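# Place folded umbrella flat inside storage box

## Task

Put the folded umbrella down so it lies flat on the floor of the storage box and touches none of the box's walls. It must not strike or rest on the rim, nor lean on a wall's inner face near the top. The box must stay exactly where it began, neither rotated nor tipped. The umbrella must stay in place on its own, so the gripper has to release it and pull away at the end.

## Robot and tools

Robot: one arm with a two-finger parallel gripper. The wrist camera, cam_wrist (672x504), is the only camera. The fingers extend along the gripper's +x axis and close along its y axis. The reported hand point (end_effector_position) lies between the finger pads, roughly 3 to 4 cm back from the tips.

Frames: the scene frame has its origin on the table surface straight under the arm base, +z up, and +y to the left when facing along +x. State lines report the hand position in metres and orientation as a wxyz quaternion, plus linear (m/s) and angular (rad/s) velocities in that frame. Commanded motions, however, are offsets expressed in the gripper's own axes, not the scene frame. The reported position may be slightly wrong, especially with the arm stretched out.

A row is 7 numbers, each in [-1, 1]: dx, dy, dz, rx, ry, rz, opening. The first six are an offset from the gripper's measured pose at the start of the action (for the first action of a call, the last pose reported in this scene), in gripper axes. A value of 1.0 equals 0.6 m for dx, dy, dz and 180 degrees for the rotation; rx, ry, rz form a single rotation vector. Every row in an action is measured from that same start pose, not from the previous row. The opening is an absolute setting, not an offset: +1 is fully open (0.088 m); empty fingers close at about -0.80, and anything down to -1 squeezes no further. Closing fully from open takes at least about 0.5 s.

execute_actions(actions): actions is a list of actions; each action is a list of up to 15 rows, one row per 1/30 s control step. If fewer than 15 rows are given, the last row is repeated to fill the 15 steps (0.5 s). An empty list just returns the current state and images.

move(target, speed, blocking): target is one 7-number row as above, an offset from the pose in the latest result that shows one, with an absolute opening that is sent when the move begins. The gripper follows a straight path of 0.5 to 10 s toward it; paths needing longer stop short after 10 s. Rotation takes the shorter way. speed is the path's top speed in m/s (0.002 to 0.5, default 0.25); rotation is capped at twice that in rad/s. The path does not avoid obstacles, and the real gripper can lag, drift, or go faster than speed near full reach. Faster contact hits harder; aiming deeper past a contact presses harder. The result adds a move: line: done (settled near target), or off_target, moving, held, fault, plus which limits acted (paced = the sent pose was clipped; held = a check blocked some steps, after which the arm may surge faster than speed) and the remaining distance to target. With blocking=false the result comes back after 0.5 s while the arm keeps going; then use wait or stop before sending new rows or moves.

wait(seconds): 0 to 10; lets the simulation run holding the last command, returning early if a running move finishes. stop(): brakes a running move; braking needs room, more at speed; the fingers keep moving. zoom_image(camera, region): camera is cam_wrist, region is [x0, y0, x1, y1] in image pixels from the top-left, at most 504 by 504, giving a sharper view. show_instructions(): shows the reference images. finished_scene(scene): ends the current scene by its number; irreversible, so only call it after release and retreat.

Control details: each step the commanded pose is clipped to within 70 mm and 16 degrees of the measured pose, and damped inverse kinematics favours position over orientation. Far targets may need several actions; the arm stops at the last clipped pose, so send the remainder afterward. Hand target shows where the controller is currently driving. Joint friction can leave the gripper short or slightly tilted, and tiny moves may not happen, so check position and orientation after each move and correct tilt. A pose unreachable line means the clearance check (which treats the mount as part of the arm) altered or blocked the command.

Joint lines list waist, shoulder, elbow, wrist pitch, wrist yaw, wrist roll (rad, rad/s), then finger gap (m, m/s). Ranges (rad): waist -3.054 to 3.054, shoulder 0.000 to 3.142, elbow 0.000 to 2.356, wrist pitch -1.571 to 1.571, wrist yaw -1.571 to 1.571, wrist roll -3.142 to 3.142. External joint torques estimate outside resistance per joint (including friction and held weight); extra lines cover up to 4 earlier actions.

Gripping: grip_measured uses the opening scale; it may be offset by about 1 mm, and reads up to about 3 mm (0.061) narrower when squeezing something hard. To hold firmly, command roughly 0.07 below grip_measured; less gives a lighter hold. Parts thinner than about 3 mm get proportionally less force. Pad force limit is about 34 to 49 N.

Hazards: contact torque reaching a joint limit (waist 17.6, shoulder 21.8, elbow 21.7, wrist pitch 5.74, wrist yaw 5.72, wrist roll 5.36 N m, held weight included) freezes the arm 10 s and drops the rest of the call. Holding loads heats motors: warnings from 50 °C, a hold at 95 °C, and possible power loss if cooling fails. Avoid drops, slams, hard pushes, bumping the box rim, shifting or tipping the box, and knocking anything off the table. Loose objects may occasionally be nudged by outside disturbances. Lower the umbrella gently inside the box, open, and lift clear before ending.

Each tool is called after "Emit:" as name(argument=value, ...), one argument or row to a line, values as JSON.

Reference images:

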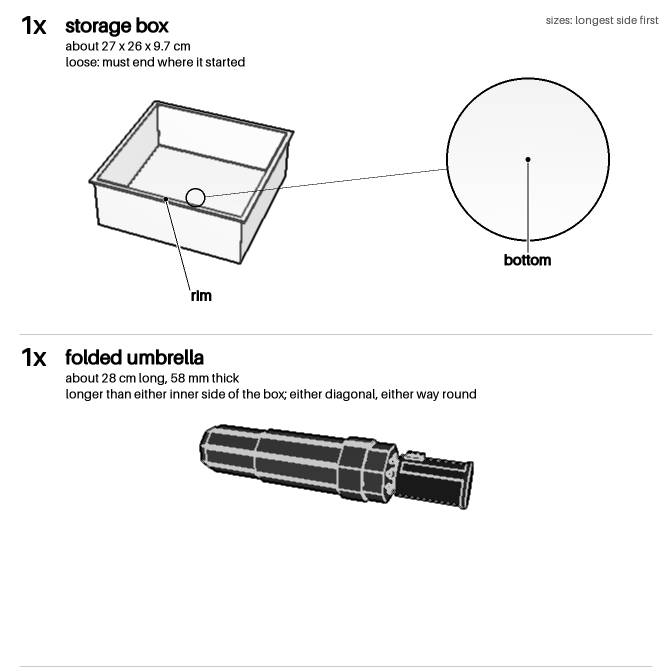

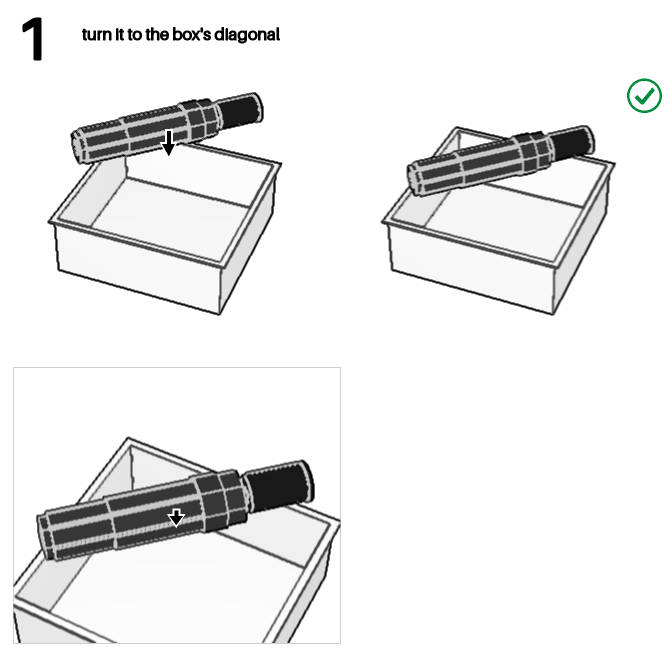

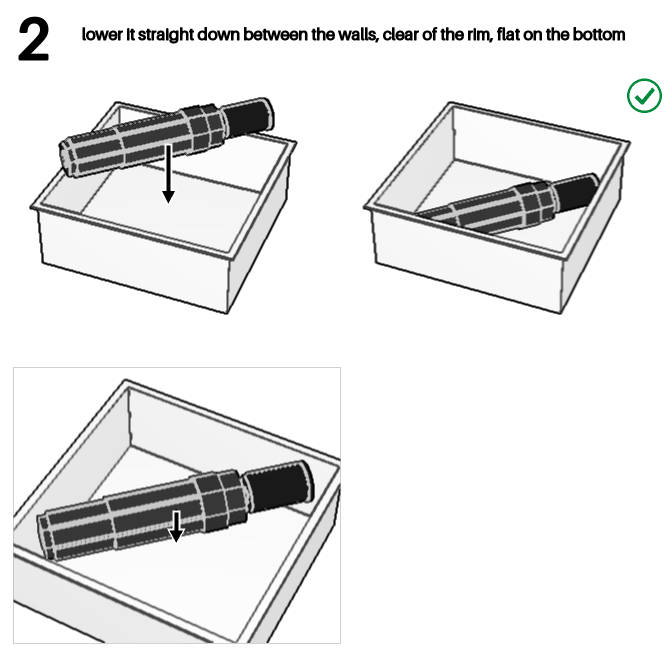

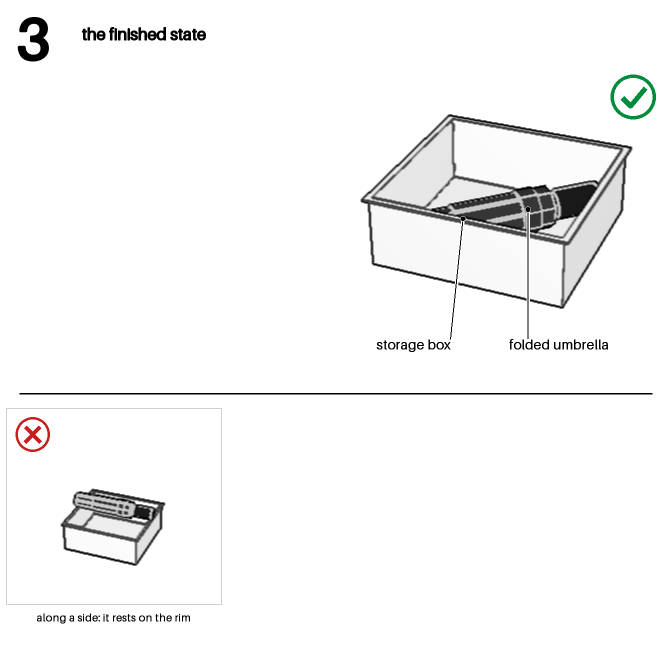

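## Session

Emit:
execute_actions(
  actions=[],
)

Scene clock: 0.00 s.
end_effector_position=(+0.1089, +0.3427, +0.2697) grip_measured=+0.829 end_effector_quat_wxyz=(+0.807, -0.202, +0.392, +0.392) end_effector_velocity=(-0.001, -0.002, -0.003) end_effector_angular_velocity=(-0.020, -0.003, +0.019)
Joint positions: [ 1.337  1.327  1.042 -0.604  0.327  0.38   0.08 ]
Joint velocities: [-0.002  0.002 -0.002 -0.007 -0.007 -0.022  0.   ]
Joint torques (N m, as the arm reports them, + toward a larger angle): no reading
External joint torques (N m, as the arm's controller estimates them; a push from outside toward a larger angle lowers the number): no reading
Motor temperatures (°C, as the motors report them): [26 26 24 26 25 24]
Heat: hottest waist 26 °C (+0.0 °C/min).
Hand target: +0.109, +0.343, +0.270; +0.807, -0.202, +0.392, +0.392

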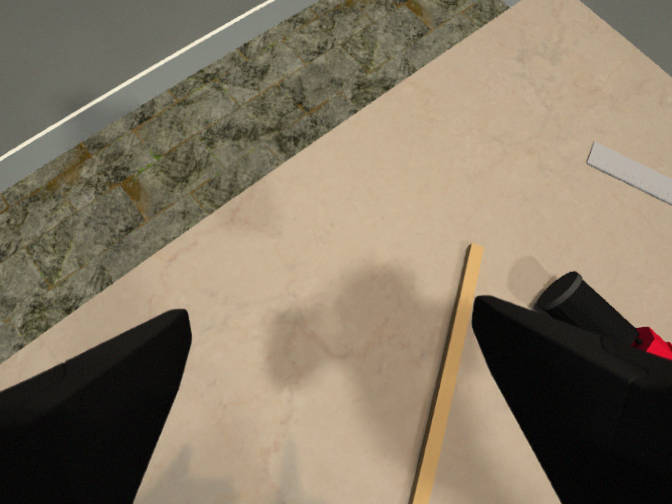

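Emit:
move(
  target=[-0.173,-0.498,-0.022,0,0.12,0,1],
)

Emit:
move(
  target=[0,0,0,0.25,0,-0.07,1],
)

Scene clock: 12.03 s.
end_effector_position=(+0.2955, +0.1039, +0.3463) grip_measured=+0.989 end_effector_quat_wxyz=(+0.717, -0.269, +0.540, +0.350) end_effector_velocity=(-0.001, -0.001, +0.002) end_effector_angular_velocity=(+0.001, +0.008, +0.014)
Joint positions: [ 0.085  1.512  1.627 -1.424 -0.257 -0.721  0.087]
Joint velocities: [-0.007  0.007  0.017 -0.022 -0.007 -0.022 -0.   ]
Joint torques (N m, as the arm reports them, + toward a larger angle): [-0.51 -4.53  7.53  0.31 -0.22 -0.07]
External joint torques (N m, as the arm's controller estimates them; a push from outside toward a larger angle lowers the number): [-0.07  1.11  1.8  -0.36 -0.05 -0.07]
Motor temperatures (°C, as the motors report them): [26 27 26 27 25 24]
Heat: hottest shoulder 27 °C (+5.0 °C/min).
Hand target: +0.298, +0.104, +0.347; +0.717, -0.268, +0.540, +0.351
Off the commanded pose: 0.005 m, 1 deg.
move: done
camera_calibration (this result's frames):
cam_wrist: T_world_to_cam=[[0.750229, -0.657369, 0.0708678, -0.176937], [-0.661142, -0.746985, 0.07003, 0.278513], [0.00690169, -0.0993922, -0.995024, 0.430281], [0, 0, 0, 1]] pos_world=[0.31391, 0.134498, 0.421175]

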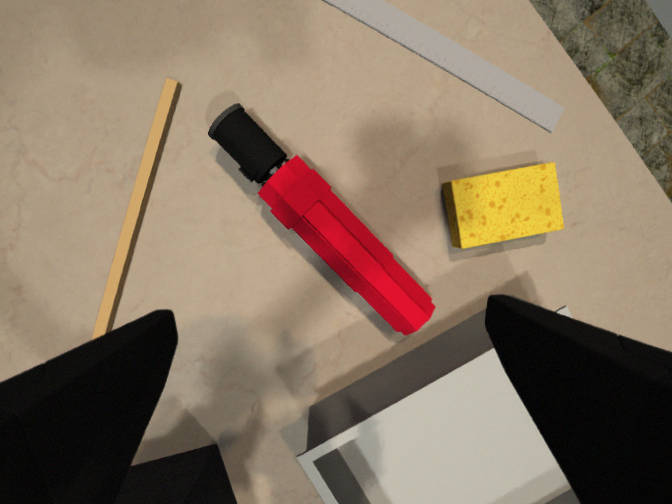

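Scene clock: 14.07 s.
end_effector_position=(+0.2981, +0.1040, +0.3467) grip_measured=+0.989 end_effector_quat_wxyz=(+0.799, -0.030, +0.599, +0.039) end_effector_velocity=(-0.002, -0.003, -0.002) end_effector_angular_velocity=(-0.008, +0.010, -0.012)
Joint positions: [ 0.203  1.468  1.589 -1.354 -0.017  0.189  0.087]
Joint velocities: [-0.002 -0.002 -0.007 -0.007  0.007  0.007 -0.   ]
Joint torques (N m, as the arm reports them, + toward a larger angle): [-0.06 -6.7   5.25  0.46  0.16  0.09]
External joint torques (N m, as the arm's controller estimates them; a push from outside toward a larger angle lowers the number): [ 0.34 -1.21 -0.63 -0.35  0.12  0.09]
Motor temperatures (°C, as the motors report them): [26 28 26 27 25 24]
Heat: hottest shoulder 28 °C (+8.5 °C/min).
Hand target: +0.296, +0.104, +0.346; +0.798, -0.031, +0.600, +0.038
Off the commanded pose: 0.003 m, 0 deg.
move: done
camera_calibration (this result's frames):
cam_wrist: T_world_to_cam=[[0.0361745, -0.997297, 0.0639474, 0.0717785], [-0.997503, -0.03215, 0.0628817, 0.308718], [-0.0606559, -0.0660624, -0.99597, 0.447603], [0, 0, 0, 1]] pos_world=[0.332501, 0.11108, 0.421797]

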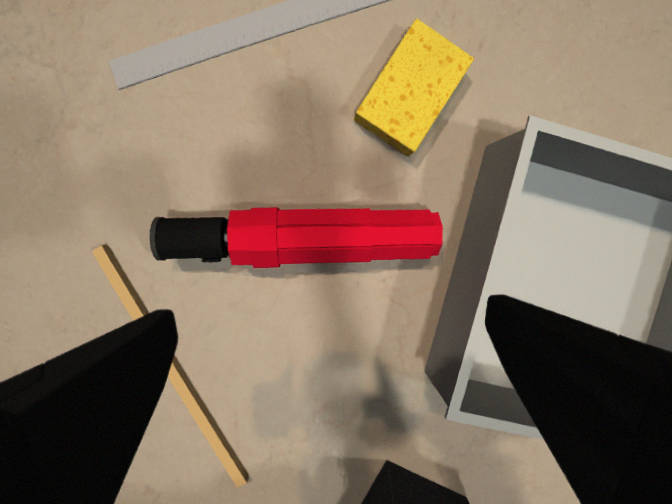

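Emit:
move(
  target=[0,-0.42,-0.12,0,0,0,1],
)

Scene clock: 29.80 s.
end_effector_position=(+0.2532, -0.1491, +0.3237) grip_measured=+0.989 end_effector_quat_wxyz=(+0.798, -0.026, +0.601, +0.043) end_effector_velocity=(-0.002, -0.000, -0.003) end_effector_angular_velocity=(+0.007, +0.006, +0.028)
Joint positions: [-0.818  1.54   1.48  -1.354 -0.301 -0.809  0.087]
Joint velocities: [-0.007  0.007 -0.002 -0.007 -0.007 -0.037 -0.   ]
Joint torques (N m, as the arm reports them, + toward a larger angle): [-0.89 -4.35  7.78  0.3  -0.28 -0.06]
External joint torques (N m, as the arm's controller estimates them; a push from outside toward a larger angle lowers the number): [-0.35  1.03  1.95 -0.31 -0.09 -0.06]
Motor temperatures (°C, as the motors report them): [26 29 26 27 25 24]
Heat: hottest shoulder 29 °C (+6.0 °C/min).
Hand target: +0.255, -0.151, +0.324; +0.799, -0.025, +0.600, +0.043
Off the commanded pose: 0.006 m, 1 deg.
move: done
camera_calibration (this result's frames):
cam_wrist: T_world_to_cam=[[0.0368068, -0.997902, 0.0532628, -0.174373], [-0.997256, -0.0332525, 0.0661446, 0.255902], [-0.0642347, -0.0555512, -0.996387, 0.407862], [0, 0, 0, 1]] pos_world=[0.287817, -0.142841, 0.39875]

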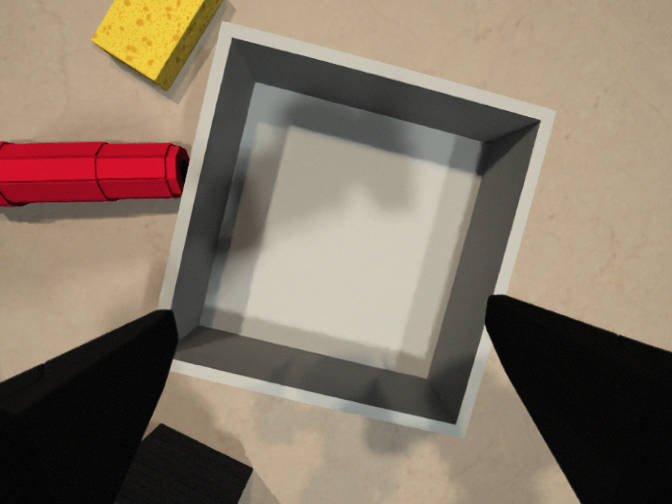

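Emit:
move(
  target=[0.327,0.437,0.07,0,0.089,0,1],
)

Emit:
move(
  target=[0,0,0,0.514,0,0,1],
  speed=0.4,
)

Scene clock: 47.70 s.
end_effector_position=(+0.3188, +0.1184, +0.1513) grip_measured=+0.989 end_effector_quat_wxyz=(+0.708, -0.036, +0.705, +0.036) end_effector_velocity=(-0.001, +0.002, -0.004) end_effector_angular_velocity=(+0.005, +0.009, +0.009)
Joint positions: [ 0.246  1.821  1.237 -0.921 -0.066  0.219  0.087]
Joint velocities: [ 0.002  0.012 -0.002  0.007 -0.007 -0.007 -0.   ]
Joint torques (N m, as the arm reports them, + toward a larger angle): [-0.29 -6.46  6.78  0.19  0.11  0.11]
External joint torques (N m, as the arm's controller estimates them; a push from outside toward a larger angle lowers the number): [ 0.23  1.12  1.49 -0.15  0.11  0.11]
Motor temperatures (°C, as the motors report them): [26 29 28 27 25 24]
Heat: hottest shoulder 29 °C (+3.8 °C/min).
Hand target: +0.322, +0.120, +0.150; +0.707, -0.037, +0.705, +0.034
Off the commanded pose: 0.005 m, 1 deg.
move: done
camera_calibration (this result's frames):
cam_wrist: T_world_to_cam=[[0.0578346, -0.995223, 0.0786523, 0.0885213], [-0.941647, -0.0282131, 0.335418, 0.282562], [-0.331597, -0.0934615, -0.93878, 0.336246], [0, 0, 0, 1]] pos_world=[0.372452, 0.127496, 0.213923]

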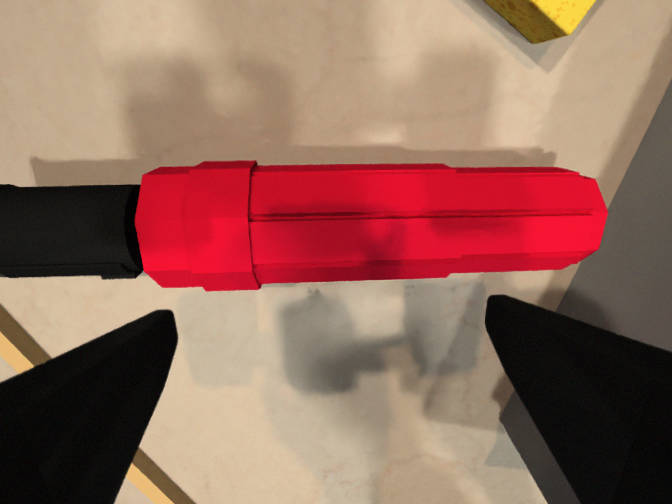

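Scene clock: 50.23 s.
end_effector_position=(+0.3188, +0.1184, +0.1513) grip_measured=+0.989 end_effector_quat_wxyz=(+0.516, +0.485, +0.514, -0.484) end_effector_velocity=(-0.003, +0.001, +0.000) end_effector_angular_velocity=(+0.005, +0.009, -0.005)
Joint positions: [ 0.246  1.821  1.237 -0.921 -0.066  1.83   0.087]
Joint velocities: [ 0.002 -0.002 -0.002 -0.007 -0.007  0.007  0.   ]
Joint torques (N m, as the arm reports them, + toward a larger angle): [-0.48 -7.77  5.39  0.08  0.05  0.13]
External joint torques (N m, as the arm's controller estimates them; a push from outside toward a larger angle lowers the number): [ 0.11 -0.2   0.12 -0.2  -0.01  0.13]
Motor temperatures (°C, as the motors report them): [26 29 28 27 25 24]
Heat: hottest shoulder 29 °C (+3.6 °C/min).
Hand target: +0.319, +0.118, +0.151; +0.515, +0.486, +0.513, -0.485
Off the commanded pose: 0.000 m, 0 deg.
move: done
camera_calibration (this result's frames):
cam_wrist: T_world_to_cam=[[-0.99711, -0.0173102, 0.0739706, 0.309724], [0.00877795, 0.94092, 0.338515, -0.135706], [-0.0754602, 0.338186, -0.938049, 0.203348], [0, 0, 0, 1]] pos_world=[0.325365, 0.0642808, 0.213778]

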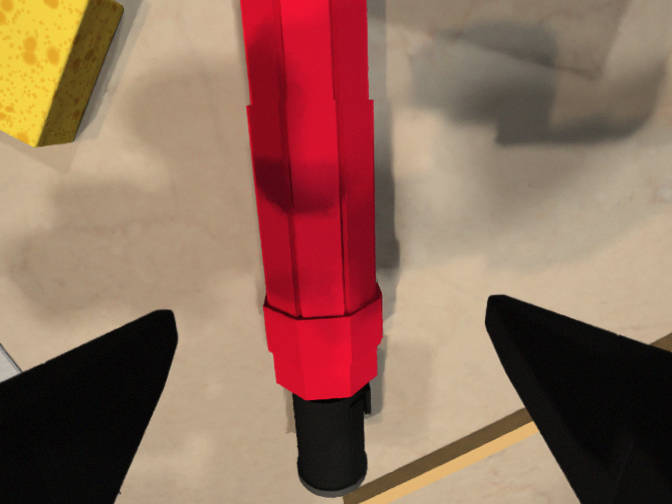

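Emit:
move(
  target=[0.18,0.008,-0.012,0,0,0,1],
  speed=0.1,
)

Emit:
move(
  target=[0,0,0,0,0,0,0.1],
)

Scene clock: 59.90 s.
end_effector_position=(+0.3288, +0.1279, +0.0502) grip_measured=+0.989 end_effector_quat_wxyz=(+0.518, +0.492, +0.511, -0.477) end_effector_velocity=(+0.002, -0.001, +0.000) end_effector_angular_velocity=(-0.005, -0.010, +0.005)
Joint positions: [ 0.282  2.06   1.121 -0.544 -0.066  1.867  0.087]
Joint velocities: [-0.002 -0.002 -0.002  0.007  0.007 -0.007 -0.   ]
Joint torques (N m, as the arm reports them, + toward a larger angle): [-0.25 -6.82  3.66  0.25  0.16  0.13]
External joint torques (N m, as the arm's controller estimates them; a push from outside toward a larger angle lowers the number): [ 0.38  1.35 -0.54 -0.06  0.09  0.14]
Motor temperatures (°C, as the motors report them): [26 30 28 27 25 24]
Heat: hottest shoulder 30 °C (+4.0 °C/min).
Hand target: +0.324, +0.126, +0.044; +0.516, +0.485, +0.514, -0.484
Off the commanded pose: 0.009 m, 1 deg.
move: off_target
camera_calibration (this result's frames):
cam_wrist: T_world_to_cam=[[-0.998254, -0.0184562, 0.0561041, 0.328743], [0.00217222, 0.937806, 0.347154, -0.108297], [-0.0590219, 0.34667, -0.936128, 0.0994121], [0, 0, 0, 1]] pos_world=[0.334272, 0.073166, 0.112215]

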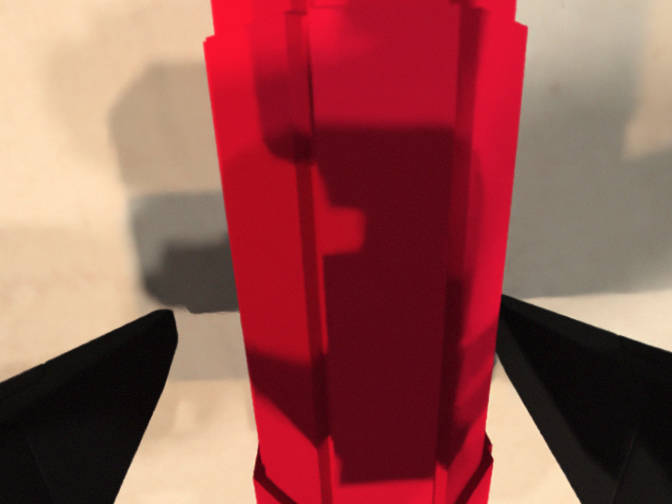

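Scene clock: 60.53 s.
end_effector_position=(+0.3286, +0.1278, +0.0502) grip_measured=+0.114 end_effector_quat_wxyz=(+0.518, +0.492, +0.511, -0.478) end_effector_velocity=(-0.000, +0.002, -0.001) end_effector_angular_velocity=(+0.008, +0.000, +0.010)
Joint positions: [ 0.282  2.06   1.121 -0.546 -0.065  1.867  0.045]
Joint velocities: [ 0.002  0.002 -0.002  0.007 -0.007 -0.007 -0.001]
Joint torques (N m, as the arm reports them, + toward a larger angle): [-0.52 -8.43  4.34  0.17  0.05  0.02]
External joint torques (N m, as the arm's controller estimates them; a push from outside toward a larger angle lowers the number): [ 0.01 -0.23  0.07 -0.15  0.    0.02]
Motor temperatures (°C, as the motors report them): [26 31 28 27 25 24]
Heat: hottest shoulder 31 °C (+5.0 °C/min).
Hand target: +0.329, +0.128, +0.050; +0.518, +0.492, +0.511, -0.477
Off the commanded pose: 0.000 m, 0 deg.
move: done
camera_calibration (this result's frames):
cam_wrist: T_world_to_cam=[[-0.998203, -0.0183305, 0.0570539, 0.328447], [0.00257533, 0.938067, 0.346444, -0.108293], [-0.0598709, 0.345968, -0.936334, 0.0998219], [0, 0, 0, 1]] pos_world=[0.334112, 0.0730715, 0.112245]

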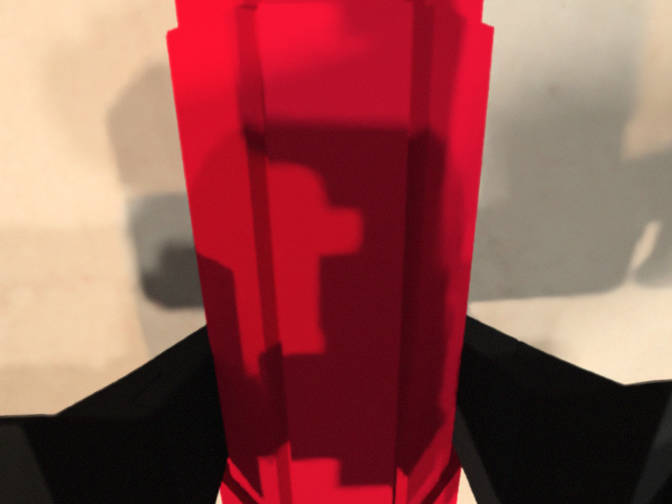

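Emit:
move(
  target=[0,0,0,0,0,0,0.4],
)

Emit:
move(
  target=[0.022,0,0,0,0,0,0.4],
  speed=0.05,
)

Emit:
move(
  target=[0,0,0,0,0,0,0.02],
)

Emit:
move(
  target=[-0.27,0,0,0,0,0,0.02],
  speed=0.15,
)

Scene clock: 66.77 s.
end_effector_position=(+0.3286, +0.1278, +0.0502) grip_measured=+0.397 end_effector_quat_wxyz=(+0.518, +0.492, +0.511, -0.478) end_effector_velocity=(-0.002, -0.000, +0.000) end_effector_angular_velocity=(+0.004, +0.009, +0.019)
Joint positions: [ 0.282  2.06   1.121 -0.546 -0.065  1.867  0.058]
Joint velocities: [-0.002 -0.002 -0.002 -0.007 -0.007 -0.022 -0.   ]
Joint torques (N m, as the arm reports them, + toward a larger angle): [-0.52 -8.48  4.36  0.1   0.05  0.01]
External joint torques (N m, as the arm's controller estimates them; a push from outside toward a larger angle lowers the number): [ 0.06 -0.28  0.12 -0.2  -0.01  0.01]
Motor temperatures (°C, as the motors report them): [26 31 28 27 25 24]
Heat: hottest shoulder 31 °C (+4.0 °C/min).
Hand target: +0.329, +0.128, +0.050; +0.518, +0.492, +0.511, -0.478
Off the commanded pose: 0.000 m, 0 deg.
move: done
camera_calibration (this result's frames):
cam_wrist: T_world_to_cam=[[-0.998203, -0.0183305, 0.0570539, 0.328447], [0.00257533, 0.938067, 0.346444, -0.108293], [-0.0598709, 0.345968, -0.936334, 0.0998219], [0, 0, 0, 1]] pos_world=[0.334112, 0.0730715, 0.112245]

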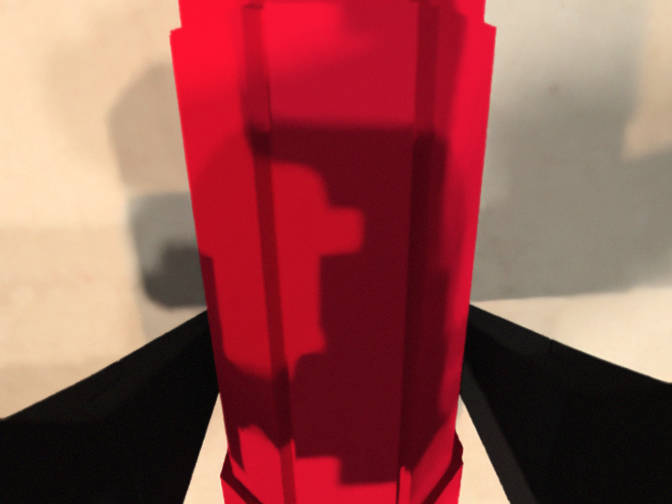

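Scene clock: 67.50 s.
end_effector_position=(+0.3331, +0.1289, +0.0432) grip_measured=+0.397 end_effector_quat_wxyz=(+0.521, +0.496, +0.509, -0.472) end_effector_velocity=(-0.001, -0.000, +0.002) end_effector_angular_velocity=(+0.006, +0.005, +0.005)
Joint positions: [ 0.282  2.083  1.121 -0.507 -0.065  1.867  0.058]
Joint velocities: [-0.002 -0.007 -0.002 -0.007 -0.007 -0.007 -0.   ]
Joint torques (N m, as the arm reports them, + toward a larger angle): [-0.32 -6.82  3.5   0.48  0.07  0.1 ]
External joint torques (N m, as the arm's controller estimates them; a push from outside toward a larger angle lowers the number): [ 0.26  1.57 -0.77  0.12  0.01  0.11]
Motor temperatures (°C, as the motors report them): [26 31 28 27 25 24]
Heat: hottest shoulder 31 °C (+4.0 °C/min).
Hand target: +0.329, +0.128, +0.037; +0.518, +0.491, +0.511, -0.478
Off the commanded pose: 0.008 m, 1 deg.
move: done
camera_calibration (this result's frames):
cam_wrist: T_world_to_cam=[[-0.998947, -0.0192973, 0.0416252, 0.334375], [-0.00342436, 0.936076, 0.351782, -0.104959], [-0.0457528, 0.351269, -0.935156, 0.0876993], [0, 0, 0, 1]] pos_world=[0.337676, 0.0738957, 0.105017]

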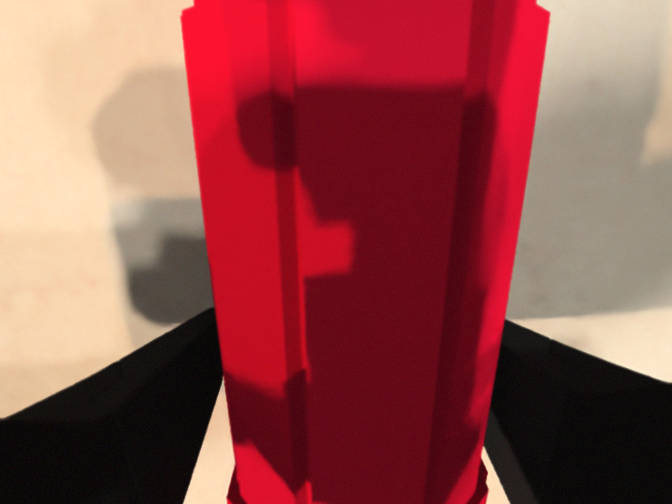

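Scene clock: 68.00 s.
end_effector_position=(+0.3331, +0.1289, +0.0432) grip_measured=+0.071 end_effector_quat_wxyz=(+0.521, +0.496, +0.509, -0.472) end_effector_velocity=(-0.005, -0.002, +0.000) end_effector_angular_velocity=(-0.001, +0.023, +0.004)
Joint positions: [ 0.282  2.083  1.121 -0.507 -0.065  1.867  0.042]
Joint velocities: [-0.002 -0.002 -0.002 -0.022 -0.007 -0.007  0.   ]
Joint torques (N m, as the arm reports them, + toward a larger angle): [-0.49 -8.5   4.32  0.15  0.04  0.01]
External joint torques (N m, as the arm's controller estimates them; a push from outside toward a larger angle lowers the number): [ 0.09 -0.21  0.13 -0.18 -0.02  0.01]
Motor temperatures (°C, as the motors report them): [26 31 28 27 25 24]
Heat: hottest shoulder 31 °C (+4.1 °C/min).
Hand target: +0.333, +0.129, +0.043; +0.521, +0.497, +0.509, -0.472
Off the commanded pose: 0.000 m, 0 deg.
move: done
camera_calibration (this result's frames):
cam_wrist: T_world_to_cam=[[-0.998947, -0.0192973, 0.0416252, 0.334375], [-0.00342436, 0.936076, 0.351782, -0.104959], [-0.0457528, 0.351269, -0.935156, 0.0876993], [0, 0, 0, 1]] pos_world=[0.337676, 0.0738957, 0.105017]

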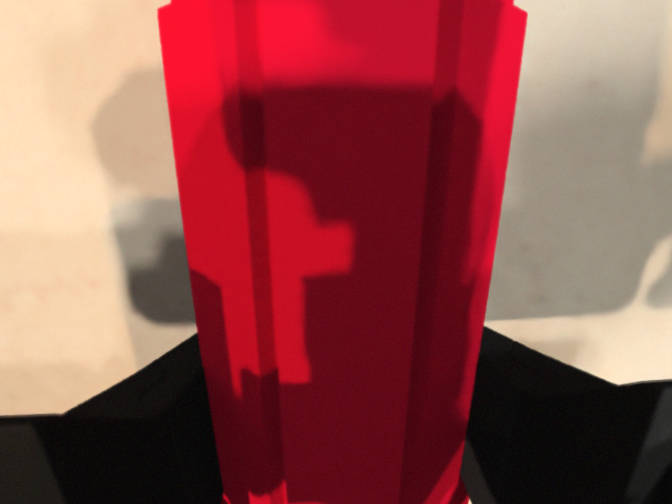

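Scene clock: 69.53 s.
end_effector_position=(+0.3216, +0.1243, +0.1939) grip_measured=+0.071 end_effector_quat_wxyz=(+0.516, +0.486, +0.514, -0.483) end_effector_velocity=(-0.005, +0.000, -0.000) end_effector_angular_velocity=(+0.000, +0.023, -0.006)
Joint positions: [ 0.251  1.785  1.368 -1.087 -0.067  1.835  0.042]
Joint velocities: [ 0.002  0.002  0.002 -0.022 -0.007  0.007 -0.   ]
Joint torques (N m, as the arm reports them, + toward a larger angle): [-0.86 -9.89  7.86 -0.1  -0.02 -0.09]
External joint torques (N m, as the arm's controller estimates them; a push from outside toward a larger angle lowers the number): [-0.35 -2.3   2.37 -0.36 -0.08 -0.09]
Motor temperatures (°C, as the motors report them): [26 32 28 27 25 24]
Heat: hottest shoulder 32 °C (+5.0 °C/min).
Hand target: +0.326, +0.126, +0.204; +0.521, +0.497, +0.509, -0.472
Off the commanded pose: 0.013 m, 2 deg.
move: off_target
camera_calibration (this result's frames):
cam_wrist: T_world_to_cam=[[-0.997151, -0.0179074, 0.0732732, 0.309654], [0.00811096, 0.940323, 0.340186, -0.155731], [-0.0749924, 0.339812, -0.937499, 0.241054], [0, 0, 0, 1]] pos_world=[0.328112, 0.0700702, 0.256276]

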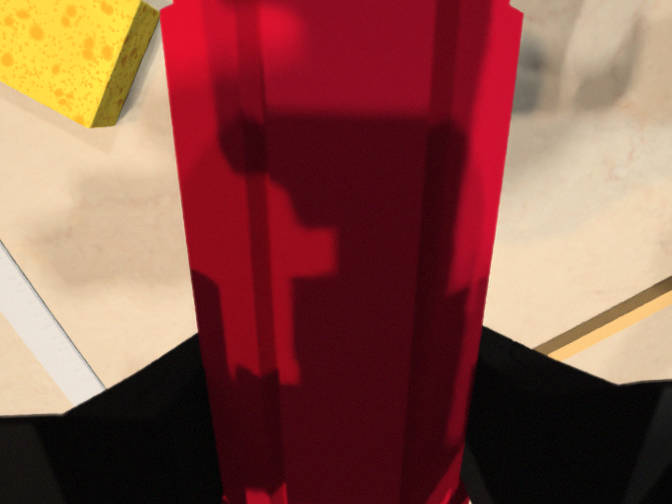

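Emit:
move(
  target=[0,-0.103,0.4875,-0.172,0,0,0.01],
  speed=0.2,
)

Scene clock: 80.90 s.
end_effector_position=(+0.2736, -0.1653, +0.1871) grip_measured=+0.071 end_effector_quat_wxyz=(+0.619, +0.334, +0.631, -0.326) end_effector_velocity=(-0.001, -0.001, +0.000) end_effector_angular_velocity=(+0.010, +0.001, +0.014)
Joint positions: [-0.681  1.827  1.287 -1.067 -0.098  0.36   0.042]
Joint velocities: [-0.007  0.002  0.002 -0.007 -0.007 -0.022 -0.   ]
Joint torques (N m, as the arm reports them, + toward a larger angle): [-0.87 -6.82  8.06 -0.03 -0.1  -0.09]
External joint torques (N m, as the arm's controller estimates them; a push from outside toward a larger angle lowers the number): [-0.1   0.36  2.64 -0.32 -0.12 -0.09]
Motor temperatures (°C, as the motors report them): [26 33 29 27 25 24]
Heat: hottest shoulder 33 °C (+4.0 °C/min).
Hand target: +0.278, -0.168, +0.190; +0.624, +0.334, +0.627, -0.325
Off the commanded pose: 0.010 m, 1 deg.
move: off_target
camera_calibration (this result's frames):
cam_wrist: T_world_to_cam=[[-0.845887, -0.52772, 0.0773719, 0.130687], [-0.470391, 0.806507, 0.358161, 0.224772], [-0.251409, 0.266568, -0.930449, 0.364345], [0, 0, 0, 1]] pos_world=[0.307877, -0.209437, 0.248389]

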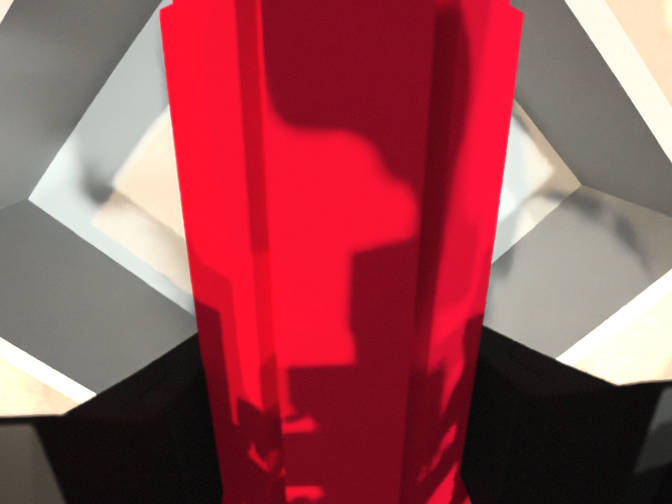

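Emit:
move(
  target=[0.1,0,0.006,0,-0.006,0,0.01],
  speed=0.06,
)

Emit:
move(
  target=[0.08,0,-0.004,0,0,0,0.01],
  speed=0.06,
)

Scene clock: 97.37 s.
end_effector_position=(+0.2770, -0.1682, +0.1302) grip_measured=+0.071 end_effector_quat_wxyz=(+0.628, +0.332, +0.623, -0.328) end_effector_velocity=(+0.001, +0.001, -0.001) end_effector_angular_velocity=(+0.005, -0.006, -0.005)
Joint positions: [-0.665  1.905  1.146 -0.82  -0.095  0.378  0.042]
Joint velocities: [ 0.002  0.002 -0.002  0.007 -0.007  0.007 -0.   ]
Joint torques (N m, as the arm reports them, + toward a larger angle): [-0.48 -7.18  4.49  0.31  0.13  0.1 ]
External joint torques (N m, as the arm's controller estimates them; a push from outside toward a larger angle lowers the number): [ 0.22  0.19 -0.52  0.    0.12  0.1 ]
Motor temperatures (°C, as the motors report them): [26 33 30 27 25 24]
Heat: hottest shoulder 33 °C (+4.0 °C/min).
Hand target: +0.275, -0.167, +0.127; +0.625, +0.331, +0.625, -0.330
Off the commanded pose: 0.004 m, 1 deg.
move: done
camera_calibration (this result's frames):
cam_wrist: T_world_to_cam=[[-0.847063, -0.526885, 0.0698247, 0.137885], [-0.477584, 0.812202, 0.335024, 0.255071], [-0.233231, 0.25044, -0.939619, 0.306424], [0, 0, 0, 1]] pos_world=[0.310083, -0.21126, 0.192839]

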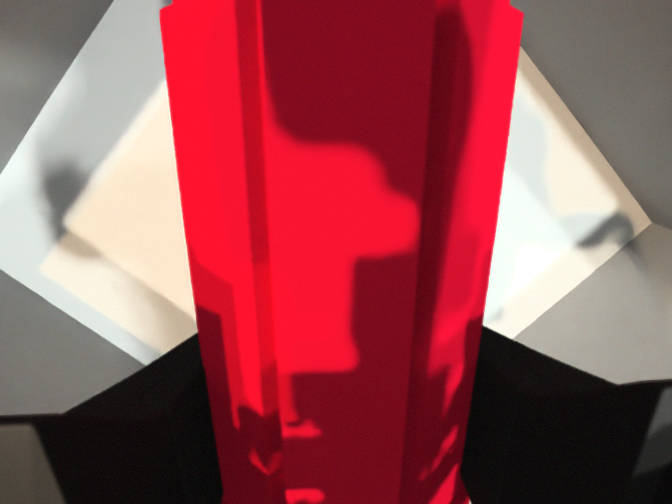

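Scene clock: 98.50 s.
end_effector_position=(+0.2780, -0.1678, +0.0850) grip_measured=+0.071 end_effector_quat_wxyz=(+0.631, +0.331, +0.620, -0.328) end_effector_velocity=(-0.003, +0.002, +0.001) end_effector_angular_velocity=(+0.010, +0.002, +0.004)
Joint positions: [-0.65   1.998  1.067 -0.638 -0.095  0.393  0.042]
Joint velocities: [-0.002 -0.007 -0.007 -0.007 -0.007 -0.007 -0.   ]
Joint torques (N m, as the arm reports them, + toward a larger angle): [-0.48 -7.22  4.08  0.35  0.02  0.1 ]
External joint torques (N m, as the arm's controller estimates them; a push from outside toward a larger angle lowers the number): [ 0.27  0.36 -0.4   0.03  0.01  0.1 ]
Motor temperatures (°C, as the motors report them): [26 33 30 27 25 24]
Heat: hottest shoulder 33 °C (+4.0 °C/min).
Hand target: +0.276, -0.166, +0.082; +0.628, +0.332, +0.623, -0.328
Off the commanded pose: 0.004 m, 0 deg.
move: done
camera_calibration (this result's frames):
cam_wrist: T_world_to_cam=[[-0.8471, -0.527251, 0.0665433, 0.14233], [-0.480442, 0.813313, 0.328174, 0.271905], [-0.227151, 0.246026, -0.942271, 0.261954], [0, 0, 0, 1]] pos_world=[0.310706, -0.210548, 0.148128]

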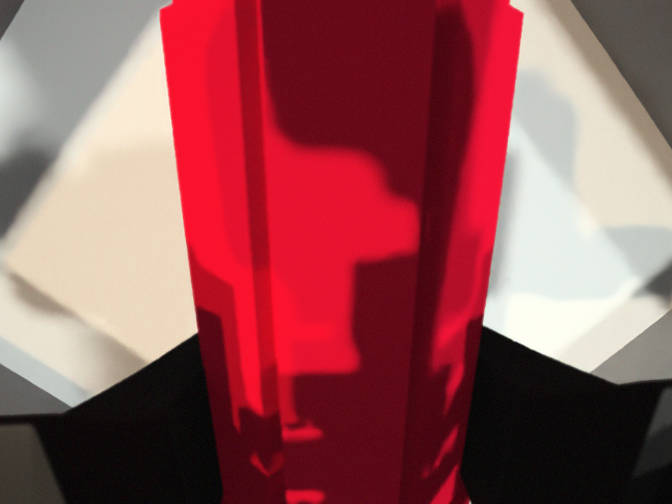

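Emit:
move(
  target=[0.062,-0.005,-0.003,0,0.004,0,0.01],
  speed=0.03,
)

Emit:
move(
  target=[0,0,0,0,0,0,0.7],
)

Emit:
move(
  target=[-0.4,0,0,0,0,0,0.7],
)

Scene clock: 109.17 s.
end_effector_position=(+0.2769, -0.1704, +0.0508) grip_measured=+0.071 end_effector_quat_wxyz=(+0.630, +0.332, +0.621, -0.328) end_effector_velocity=(-0.000, -0.002, +0.000) end_effector_angular_velocity=(-0.010, -0.002, +0.005)
Joint positions: [-0.649  2.093  1.037 -0.517 -0.097  0.393  0.042]
Joint velocities: [-0.002 -0.002 -0.002  0.007  0.007 -0.007 -0.   ]
Joint torques (N m, as the arm reports them, + toward a larger angle): [-0.48 -7.33  3.52  0.33 -0.1   0.08]
External joint torques (N m, as the arm's controller estimates them; a push from outside toward a larger angle lowers the number): [ 0.29  0.46 -0.62 -0.02 -0.12  0.08]
Motor temperatures (°C, as the motors report them): [26 33 29 27 25 24]
Heat: hottest shoulder 33 °C (+4.1 °C/min).
Hand target: +0.275, -0.168, +0.048; +0.627, +0.333, +0.624, -0.326
Off the commanded pose: 0.004 m, 1 deg.
move: done
camera_calibration (this result's frames):
cam_wrist: T_world_to_cam=[[-0.846914, -0.52754, 0.066622, 0.142241], [-0.479837, 0.812225, 0.331734, 0.284191], [-0.229115, 0.248982, -0.941018, 0.231048], [0, 0, 0, 1]] pos_world=[0.309767, -0.213316, 0.113668]

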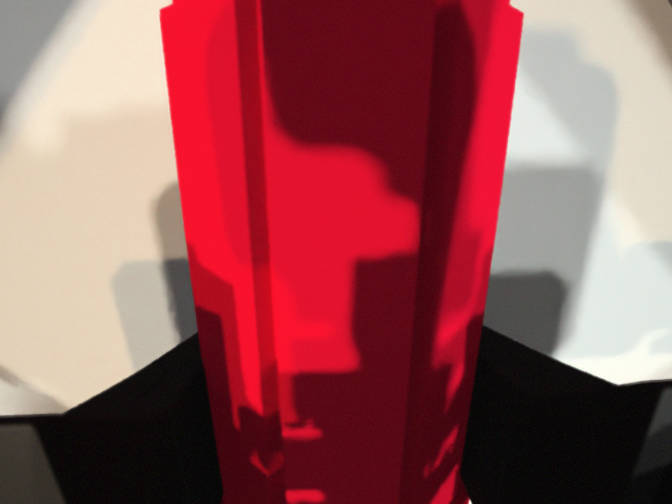

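Scene clock: 109.77 s.
end_effector_position=(+0.2770, -0.1704, +0.0508) grip_measured=+0.696 end_effector_quat_wxyz=(+0.630, +0.332, +0.621, -0.328) end_effector_velocity=(+0.001, -0.000, +0.000) end_effector_angular_velocity=(+0.002, -0.010, -0.009)
Joint positions: [-0.649  2.093  1.037 -0.516 -0.097  0.393  0.073]
Joint velocities: [-0.002 -0.002 -0.002  0.007 -0.007  0.007  0.   ]
Joint torques (N m, as the arm reports them, + toward a larger angle): [-0.7  -7.9   4.13  0.15  0.01  0.01]
External joint torques (N m, as the arm's controller estimates them; a push from outside toward a larger angle lowers the number): [ 0.07 -0.06 -0.05 -0.22  0.    0.01]
Motor temperatures (°C, as the motors report them): [26 33 29 27 25 24]
Heat: hottest shoulder 33 °C (+4.0 °C/min).
Hand target: +0.277, -0.170, +0.051; +0.630, +0.332, +0.621, -0.328
Off the commanded pose: 0.000 m, 0 deg.
move: done
camera_calibration (this result's frames):
cam_wrist: T_world_to_cam=[[-0.846917, -0.527555, 0.0664621, 0.142282], [-0.47997, 0.812277, 0.331413, 0.284323], [-0.228824, 0.248779, -0.941142, 0.230967], [0, 0, 0, 1]] pos_world=[0.309818, -0.213347, 0.113689]

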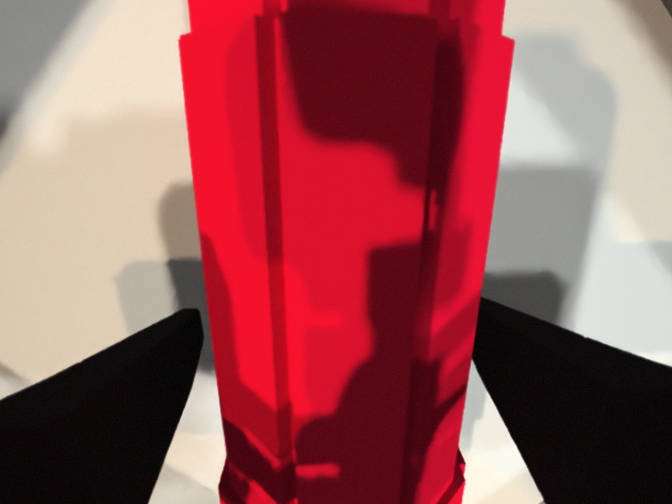

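Scene clock: 111.23 s.
end_effector_position=(+0.2707, -0.1683, +0.2881) grip_measured=+0.697 end_effector_quat_wxyz=(+0.628, +0.332, +0.623, -0.327) end_effector_velocity=(-0.000, +0.000, +0.002) end_effector_angular_velocity=(-0.007, +0.003, +0.010)
Joint positions: [-0.721  1.772  1.622 -1.435 -0.097  0.32   0.073]
Joint velocities: [ 0.002 -0.002  0.007 -0.007  0.007 -0.007  0.   ]
Joint torques (N m, as the arm reports them, + toward a larger angle): [-0.96 -6.67  7.07  0.03 -0.01 -0.05]
External joint torques (N m, as the arm's controller estimates them; a push from outside toward a larger angle lowers the number): [-0.29  0.29  1.43 -0.32 -0.02 -0.04]
Motor temperatures (°C, as the motors report them): [26 33 29 27 25 24]
Heat: hottest shoulder 33 °C (+3.0 °C/min).
Hand target: +0.272, -0.170, +0.290; +0.630, +0.332, +0.621, -0.327
Off the commanded pose: 0.004 m, 0 deg.
move: done
camera_calibration (this result's frames):
cam_wrist: T_world_to_cam=[[-0.846265, -0.528391, 0.0681049, 0.121487], [-0.479119, 0.810715, 0.336432, 0.198999], [-0.232981, 0.25208, -0.939242, 0.453526], [0, 0, 0, 1]] pos_world=[0.303818, -0.211464, 0.350747]

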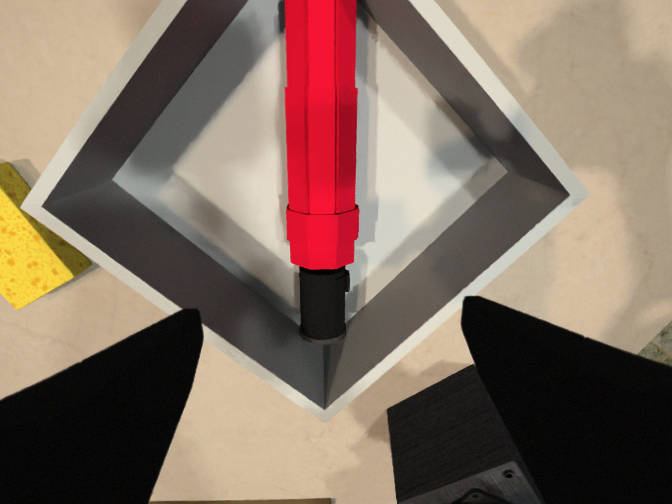

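Looks plausible.

Emit:
finished_scene(
  scene=1,
)

The scene is finished: the task was done.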